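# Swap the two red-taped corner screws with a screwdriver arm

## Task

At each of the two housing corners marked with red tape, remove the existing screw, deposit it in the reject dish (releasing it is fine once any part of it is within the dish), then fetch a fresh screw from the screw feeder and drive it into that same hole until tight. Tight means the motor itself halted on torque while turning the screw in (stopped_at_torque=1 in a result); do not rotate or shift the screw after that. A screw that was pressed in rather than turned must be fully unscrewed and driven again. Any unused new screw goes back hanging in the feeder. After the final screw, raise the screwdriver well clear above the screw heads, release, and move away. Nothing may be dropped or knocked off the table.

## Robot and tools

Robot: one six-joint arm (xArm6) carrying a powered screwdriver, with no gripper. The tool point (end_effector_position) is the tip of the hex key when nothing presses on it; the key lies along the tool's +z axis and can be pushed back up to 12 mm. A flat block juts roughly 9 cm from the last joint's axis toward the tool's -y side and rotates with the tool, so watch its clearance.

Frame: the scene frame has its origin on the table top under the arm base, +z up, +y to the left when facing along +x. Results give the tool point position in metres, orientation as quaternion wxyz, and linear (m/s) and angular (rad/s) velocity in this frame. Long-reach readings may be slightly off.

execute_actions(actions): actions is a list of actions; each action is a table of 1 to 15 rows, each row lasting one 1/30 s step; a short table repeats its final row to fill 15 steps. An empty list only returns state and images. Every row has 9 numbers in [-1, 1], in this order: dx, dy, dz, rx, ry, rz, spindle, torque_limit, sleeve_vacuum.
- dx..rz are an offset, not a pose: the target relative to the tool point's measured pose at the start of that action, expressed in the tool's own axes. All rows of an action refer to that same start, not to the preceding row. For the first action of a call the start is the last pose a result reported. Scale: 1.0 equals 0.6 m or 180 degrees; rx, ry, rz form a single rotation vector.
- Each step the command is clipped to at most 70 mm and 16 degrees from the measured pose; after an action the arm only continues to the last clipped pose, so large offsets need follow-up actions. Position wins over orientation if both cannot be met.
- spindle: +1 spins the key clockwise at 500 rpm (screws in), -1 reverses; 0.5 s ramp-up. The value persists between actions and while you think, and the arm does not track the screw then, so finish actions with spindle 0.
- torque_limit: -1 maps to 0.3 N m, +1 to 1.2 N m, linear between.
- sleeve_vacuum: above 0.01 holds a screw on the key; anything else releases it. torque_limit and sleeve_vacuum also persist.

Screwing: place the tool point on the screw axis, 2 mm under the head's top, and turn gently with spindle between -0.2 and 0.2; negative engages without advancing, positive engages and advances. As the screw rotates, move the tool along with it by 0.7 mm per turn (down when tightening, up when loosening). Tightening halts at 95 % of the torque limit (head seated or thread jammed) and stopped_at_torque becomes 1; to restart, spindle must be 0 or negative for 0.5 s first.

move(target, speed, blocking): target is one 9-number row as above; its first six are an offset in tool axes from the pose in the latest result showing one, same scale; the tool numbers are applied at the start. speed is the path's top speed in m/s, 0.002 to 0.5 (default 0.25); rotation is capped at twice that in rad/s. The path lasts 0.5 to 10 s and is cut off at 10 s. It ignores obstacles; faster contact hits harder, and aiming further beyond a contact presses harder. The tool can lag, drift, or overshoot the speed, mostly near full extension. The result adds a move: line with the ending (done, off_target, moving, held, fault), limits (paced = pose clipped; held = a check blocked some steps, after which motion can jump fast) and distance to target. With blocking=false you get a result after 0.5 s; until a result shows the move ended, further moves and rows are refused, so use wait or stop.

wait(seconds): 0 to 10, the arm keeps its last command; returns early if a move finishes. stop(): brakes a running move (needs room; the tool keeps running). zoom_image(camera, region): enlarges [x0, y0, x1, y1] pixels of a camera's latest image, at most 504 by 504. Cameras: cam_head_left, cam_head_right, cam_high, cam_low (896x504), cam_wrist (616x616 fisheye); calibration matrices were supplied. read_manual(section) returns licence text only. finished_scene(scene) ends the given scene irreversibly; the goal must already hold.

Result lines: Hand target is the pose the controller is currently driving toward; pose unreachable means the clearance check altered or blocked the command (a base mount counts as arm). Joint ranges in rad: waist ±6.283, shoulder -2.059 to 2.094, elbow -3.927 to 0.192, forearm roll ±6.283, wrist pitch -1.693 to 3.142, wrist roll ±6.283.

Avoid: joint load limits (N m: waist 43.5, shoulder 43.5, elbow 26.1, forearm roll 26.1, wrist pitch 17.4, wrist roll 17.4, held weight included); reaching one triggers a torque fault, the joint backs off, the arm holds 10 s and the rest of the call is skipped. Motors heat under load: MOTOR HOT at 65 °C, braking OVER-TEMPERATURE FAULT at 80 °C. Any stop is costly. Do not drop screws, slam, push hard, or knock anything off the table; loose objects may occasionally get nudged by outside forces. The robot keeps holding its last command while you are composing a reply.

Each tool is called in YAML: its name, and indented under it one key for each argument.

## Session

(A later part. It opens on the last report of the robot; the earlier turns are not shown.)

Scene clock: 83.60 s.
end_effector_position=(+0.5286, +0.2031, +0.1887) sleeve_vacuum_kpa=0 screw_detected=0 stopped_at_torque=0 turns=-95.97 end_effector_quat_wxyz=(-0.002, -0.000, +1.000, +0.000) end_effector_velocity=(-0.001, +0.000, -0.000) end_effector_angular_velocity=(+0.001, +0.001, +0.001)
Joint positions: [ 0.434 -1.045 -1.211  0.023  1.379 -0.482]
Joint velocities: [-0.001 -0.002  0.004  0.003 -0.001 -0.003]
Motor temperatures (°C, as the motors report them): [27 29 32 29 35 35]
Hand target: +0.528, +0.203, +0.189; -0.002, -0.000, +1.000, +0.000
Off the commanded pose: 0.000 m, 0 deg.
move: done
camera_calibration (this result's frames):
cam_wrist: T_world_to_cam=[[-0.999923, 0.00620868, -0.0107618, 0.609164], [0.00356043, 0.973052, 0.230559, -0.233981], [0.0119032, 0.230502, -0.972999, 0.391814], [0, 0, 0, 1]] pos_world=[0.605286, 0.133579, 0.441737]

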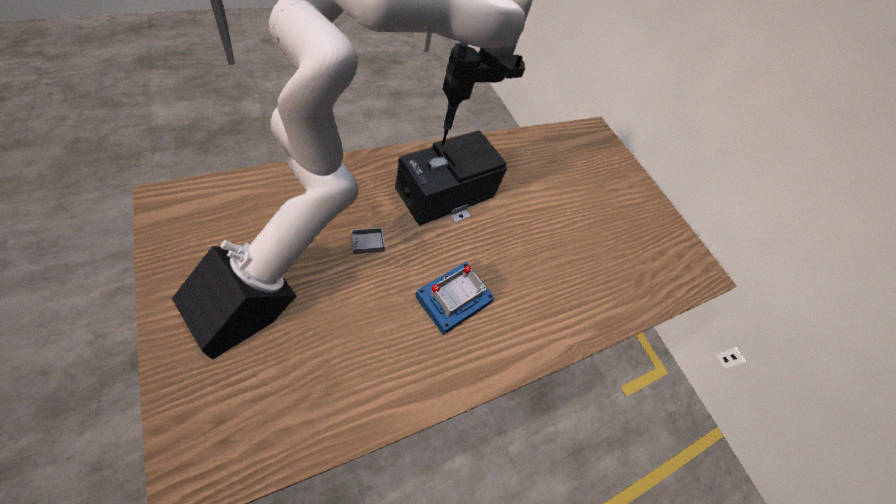

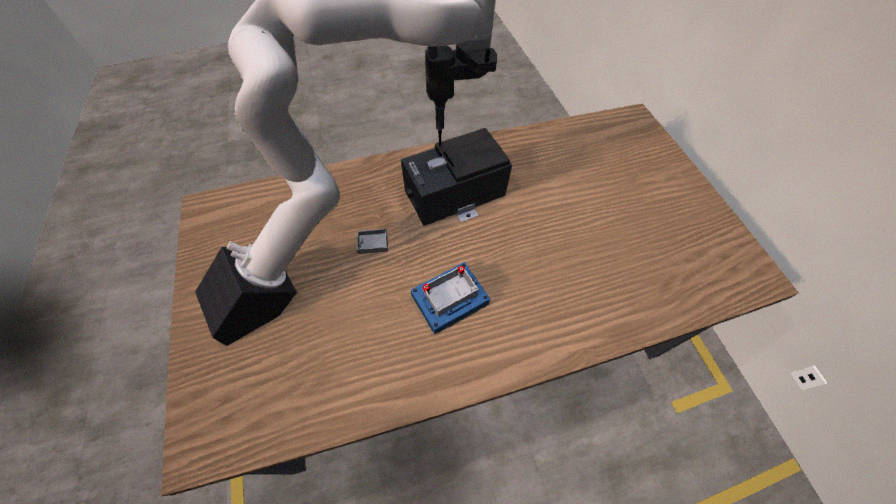

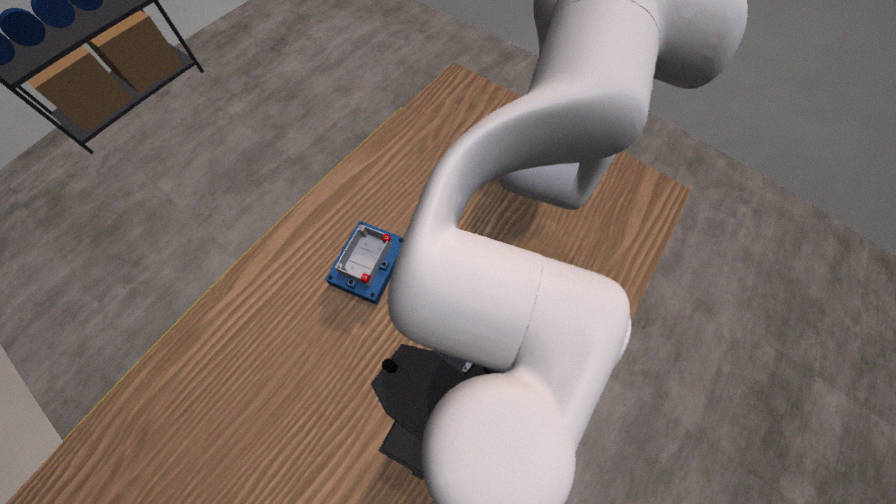

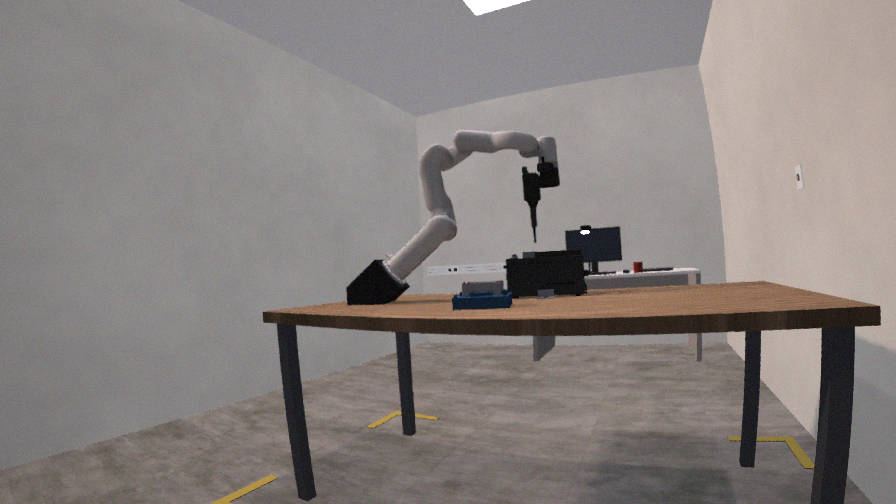

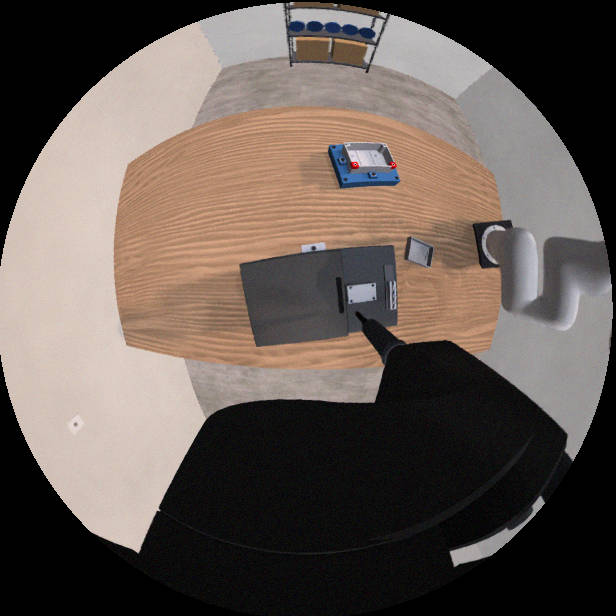

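move:
  target: [0.13,-0.043,0.03,0,0,0,0,1,0]
  speed: 0.06

zoom_image:
  camera: "cam_wrist"
  region: [290,250,410,370]

zoom_image:
  camera: "cam_low"
  region: [480,220,540,280]

zoom_image:
  camera: "cam_head_left"
  region: [385,130,445,190]

zoom_image:
  camera: "cam_head_right"
  region: [385,130,445,190]

Scene clock: 89.67 s.
end_effector_position=(+0.4507, +0.1774, +0.1708) sleeve_vacuum_kpa=0 screw_detected=0 stopped_at_torque=0 turns=-95.97 end_effector_quat_wxyz=(-0.002, -0.000, +1.000, -0.000) end_effector_velocity=(-0.001, +0.000, -0.000) end_effector_angular_velocity=(+0.002, +0.000, -0.001)
Joint positions: [ 0.421 -1.332 -0.901  0.033  1.357 -0.493]
Joint velocities: [-0.016 -0.003  0.003  0.015  0.    -0.012]
Motor temperatures (°C, as the motors report them): [27 30 33 29 35 35]
Hand target: +0.451, +0.177, +0.171; -0.002, -0.000, +1.000, +0.000
Off the commanded pose: 0.000 m, 0 deg.
move: done
camera_calibration (this result's frames):
cam_wrist: T_world_to_cam=[[-0.999922, 0.00611703, -0.0109126, 0.531279], [0.00343922, 0.973105, 0.230336, -0.204557], [0.0120281, 0.230281, -0.97305, 0.381196], [0, 0, 0, 1]] pos_world=[0.527355, 0.108023, 0.423837]

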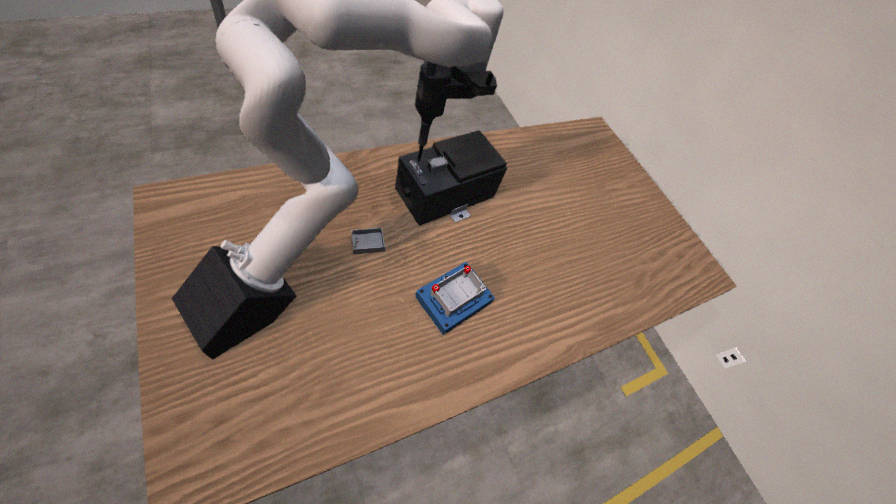

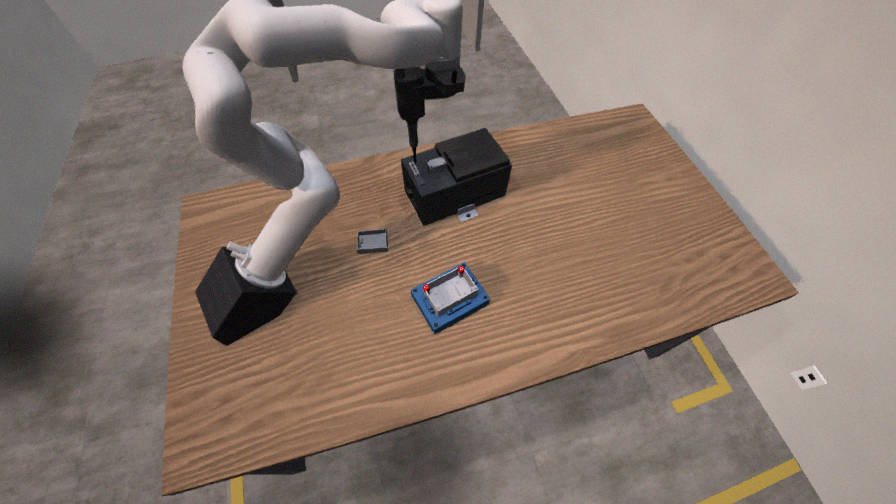

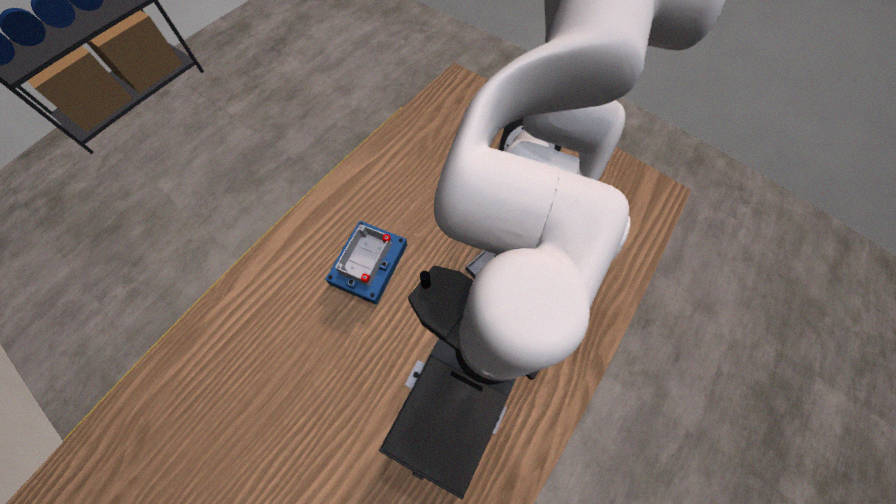

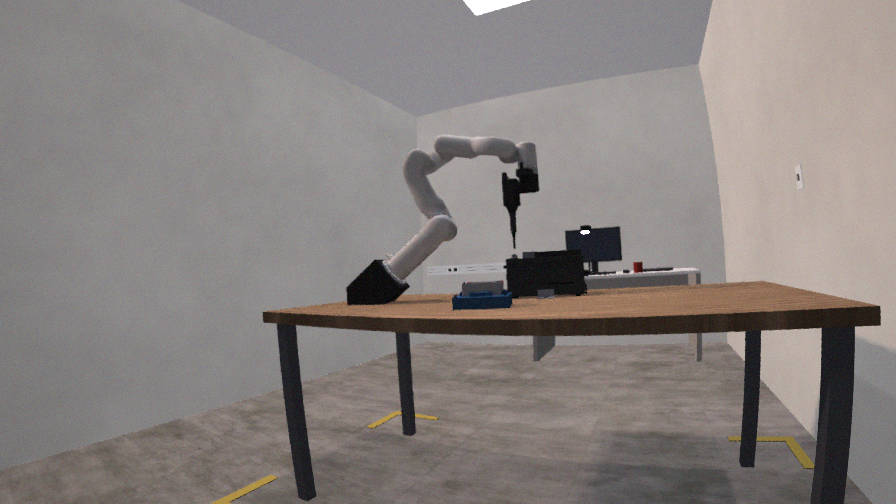

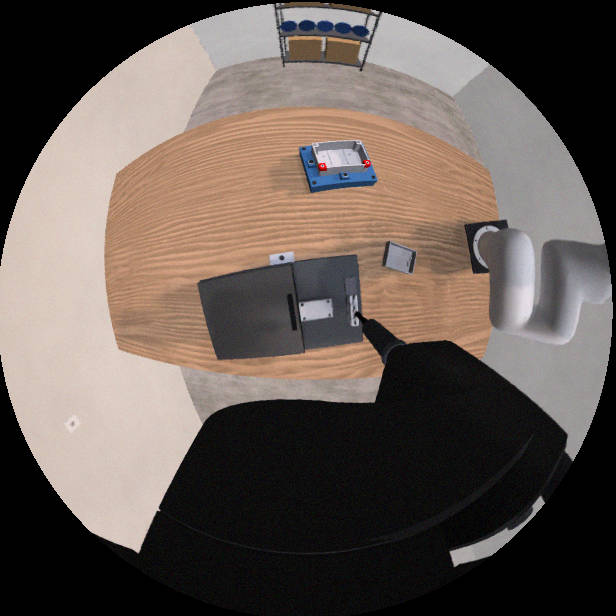

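Region (290, 250, 410, 370) of cam_wrist's 616x616 image, scaled by 4.200, with more detail than that image has.

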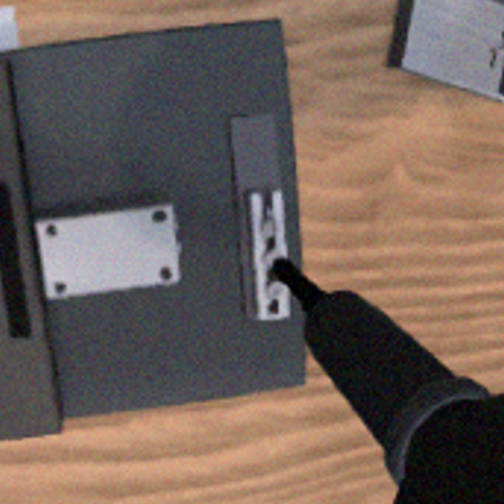

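Region (480, 220, 540, 280) of cam_low's 896x504 image, scaled by 8.400, with more detail than that image has.

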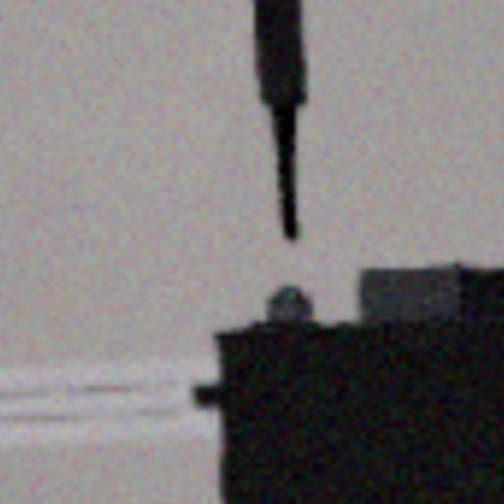

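Region (385, 130, 445, 190) of cam_head_left's 896x504 image, scaled by 8.400, with more detail than that image has.

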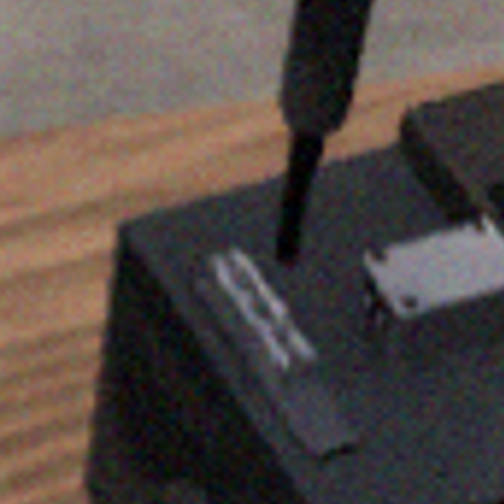

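Region (385, 130, 445, 190) of cam_head_right's 896x504 image, scaled by 8.400, with more detail than that image has.

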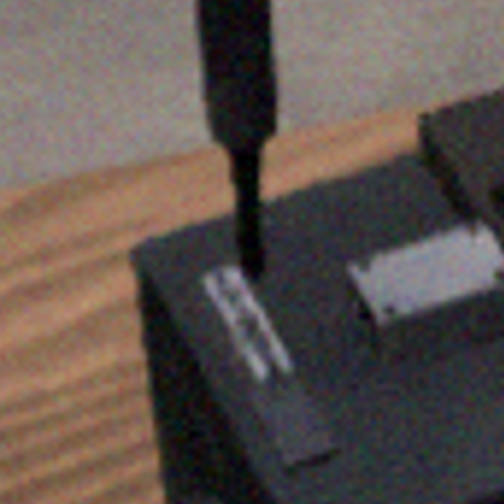

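move:
  target: [0.0065,0.0075,0.025,0,0,0,0,1,0]
  speed: 0.03

zoom_image:
  camera: "cam_wrist"
  region: [326,283,386,343]

zoom_image:
  camera: "cam_low"
  region: [495,230,535,270]

zoom_image:
  camera: "cam_head_left"
  region: [398,148,434,184]

zoom_image:
  camera: "cam_head_right"
  region: [396,150,432,186]

Scene clock: 91.53 s.
end_effector_position=(+0.4471, +0.1818, +0.1559) sleeve_vacuum_kpa=0 screw_detected=0 stopped_at_torque=0 turns=-95.97 end_effector_quat_wxyz=(-0.003, -0.000, +1.000, +0.002) end_effector_velocity=(+0.001, +0.001, +0.000) end_effector_angular_velocity=(-0.011, -0.008, +0.002)
Joint positions: [ 0.559 -1.338 -0.854 -0.072  1.317 -0.38 ]
Joint velocities: [ 0.168  0.    -0.003 -0.147  0.01   0.142]
Motor temperatures (°C, as the motors report them): [27 30 33 29 35 35]
Hand target: +0.447, +0.182, +0.156; -0.002, -0.000, +1.000, +0.001
Off the commanded pose: 0.000 m, 0 deg.
move: done
camera_calibration (this result's frames):
cam_wrist: T_world_to_cam=[[-0.999927, 0.00630107, -0.0102849, 0.527366], [0.00372129, 0.972262, 0.233863, -0.205894], [0.0114733, 0.233808, -0.972215, 0.365204], [0, 0, 0, 1]] pos_world=[0.523904, 0.111473, 0.408632]

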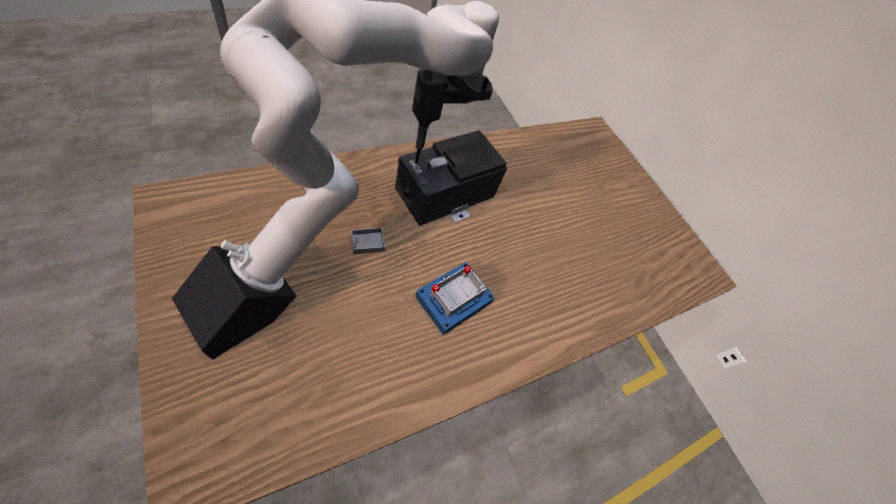

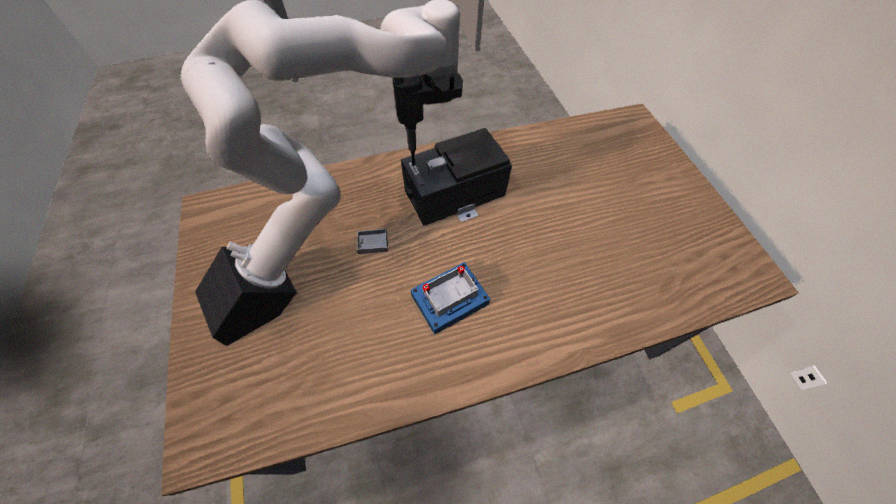

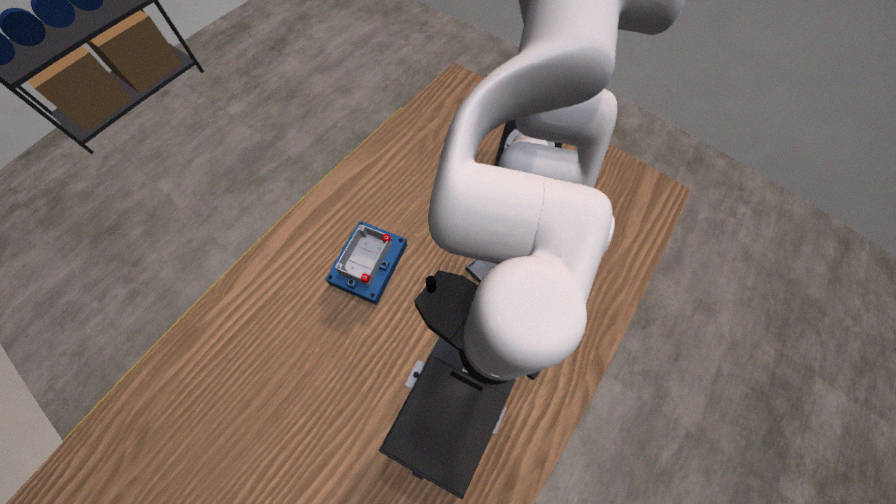

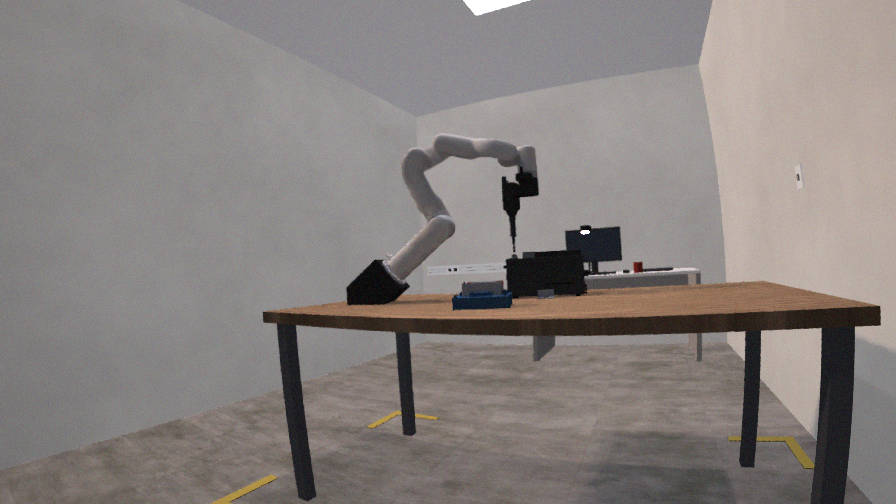

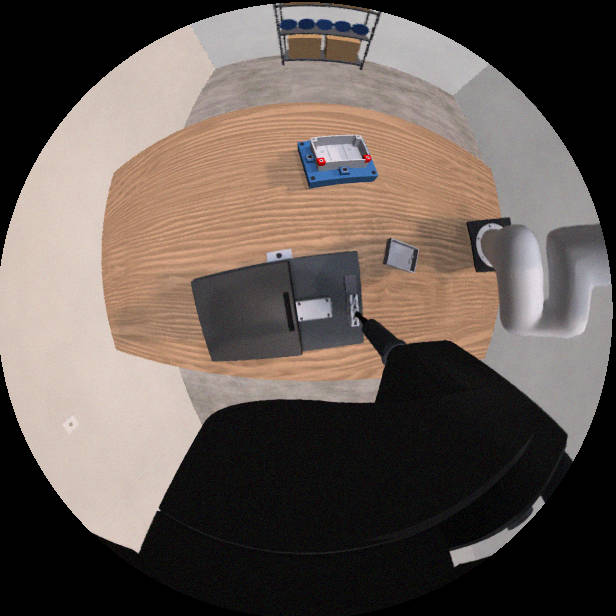

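Region (326, 283, 386, 343) of cam_wrist's 616x616 image, scaled by 8.400, with more detail than that image has.

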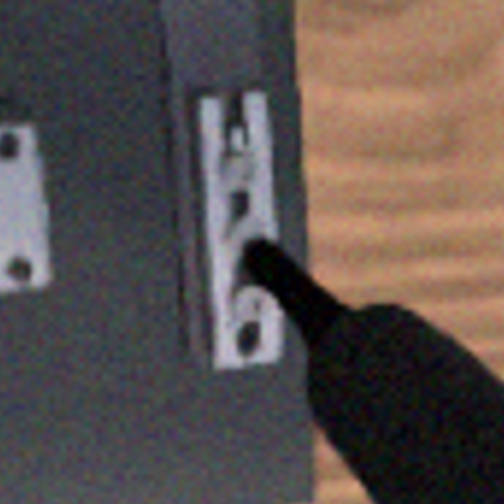

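Region (495, 230, 535, 270) of cam_low's 896x504 image, scaled by 12.600, with more detail than that image has.

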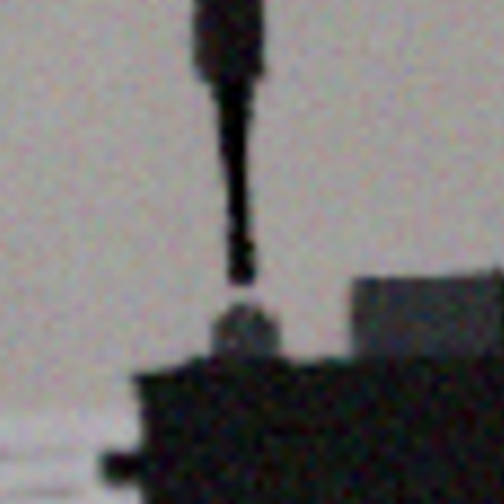

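Region (398, 148, 434, 184) of cam_head_left's 896x504 image, scaled by 14.000, with more detail than that image has.

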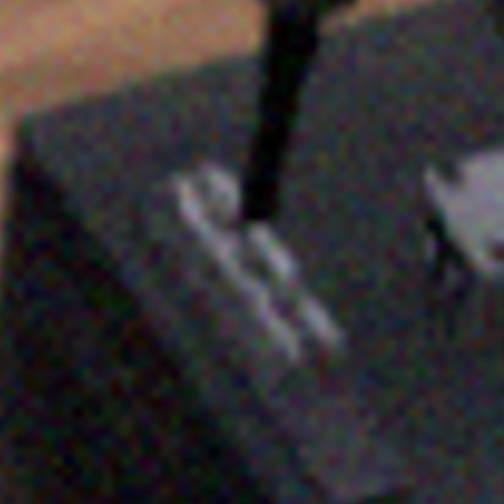

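Region (396, 150, 432, 186) of cam_head_right's 896x504 image, scaled by 14.000, with more detail than that image has.

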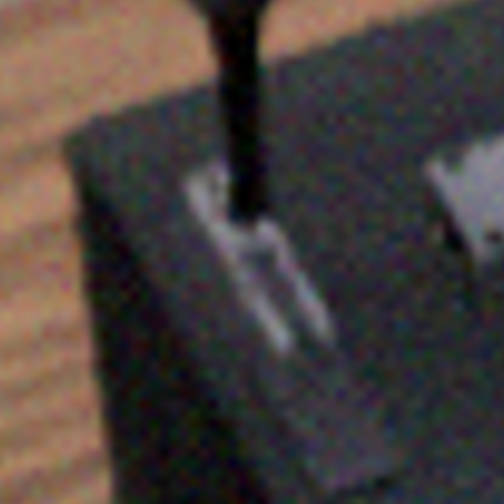

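execute_actions:
  actions:
    - [[0,-0.001,0.006,0,0,0,0,1,1]]
    - [[0,0,0.008,0,0,0,-0.15,1,1]]
    - [[0,0,0,0,0,0,-0.15,1,1]]
    - [[0,0,0,0,0,0,0,1,1]]

zoom_image:
  camera: "cam_wrist"
  region: [326,283,386,343]

Scene clock: 94.50 s.
end_effector_position=(+0.4472, +0.1813, +0.1477) sleeve_vacuum_kpa=40 screw_detected=1 stopped_at_torque=0 turns=-97.19 end_effector_quat_wxyz=(-0.002, -0.000, +1.000, +0.002) end_effector_velocity=(-0.000, -0.001, -0.001) end_effector_angular_velocity=(-0.002, +0.001, +0.001)
Joint positions: [ 0.533 -1.338 -0.83  -0.053  1.292 -0.4  ]
Joint velocities: [ 0.001 -0.     0.002 -0.002  0.     0.   ]
Motor temperatures (°C, as the motors report them): [27 30 33 29 35 35]
Hand target: +0.447, +0.181, +0.148; -0.002, -0.000, +1.000, +0.002
Off the commanded pose: 0.000 m, 0 deg.
camera_calibration (this result's frames):
cam_wrist: T_world_to_cam=[[-0.999923, 0.0062088, -0.0107769, 0.527412], [0.00352073, 0.972345, 0.233522, -0.203364], [0.0119288, 0.233466, -0.972292, 0.357196], [0, 0, 0, 1]] pos_world=[0.523826, 0.111073, 0.400472]

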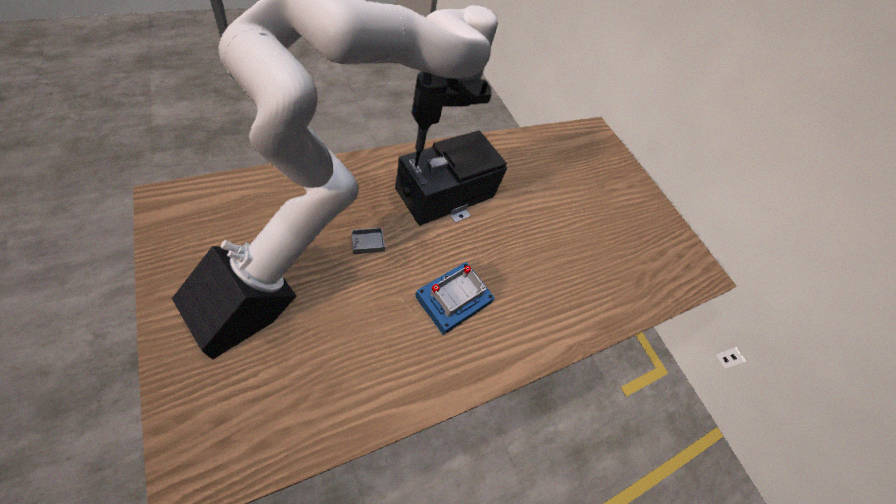

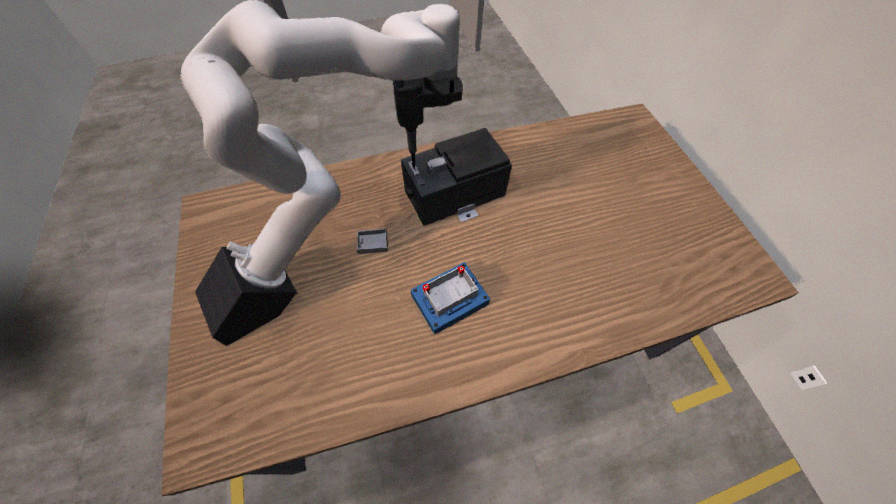

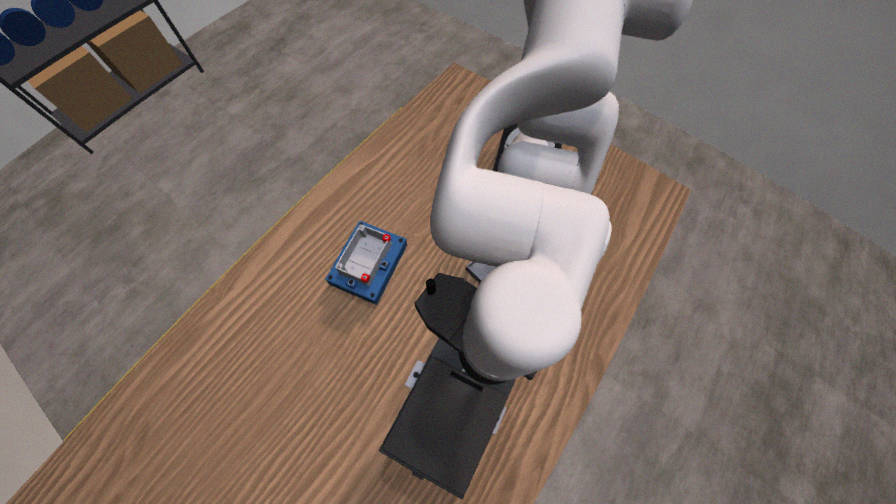

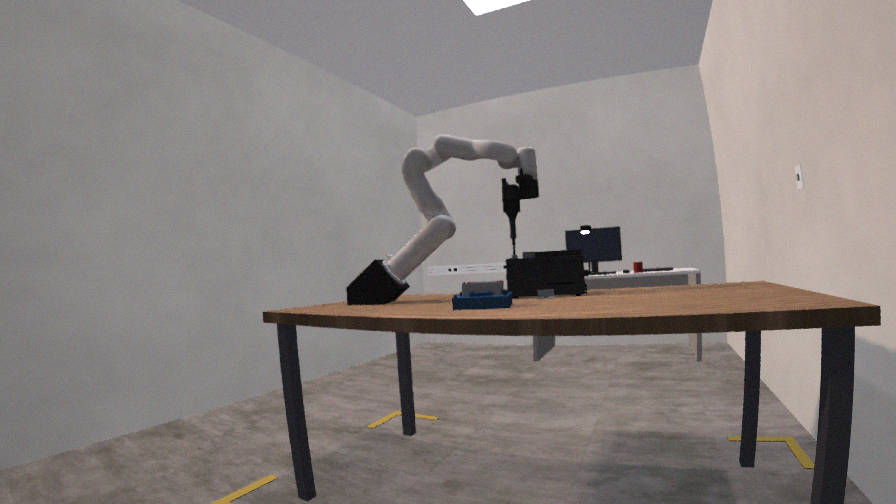

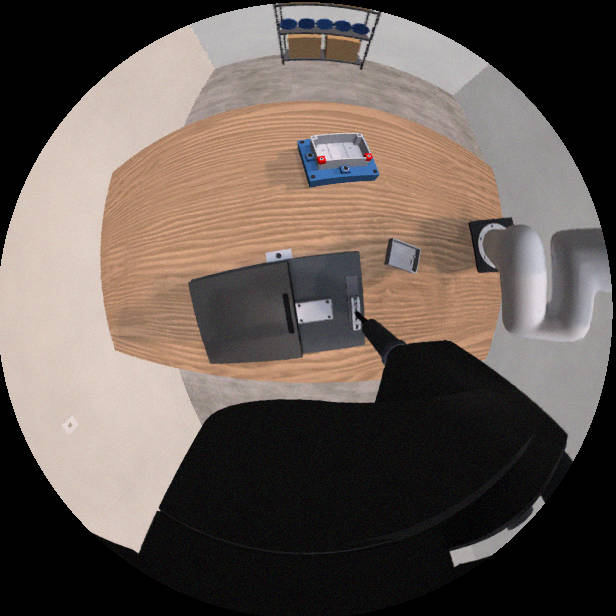

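Region (326, 283, 386, 343) of cam_wrist's 616x616 image, scaled by 8.400, with more detail than that image has.

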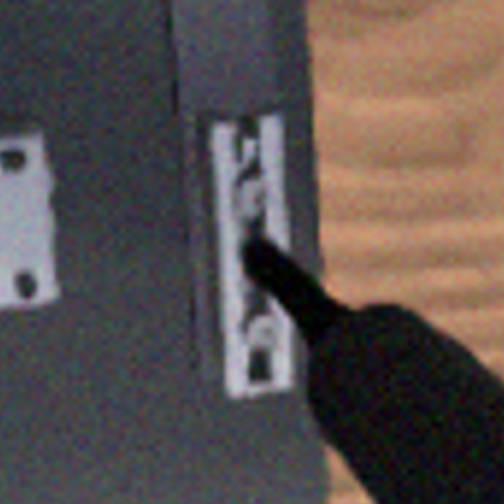

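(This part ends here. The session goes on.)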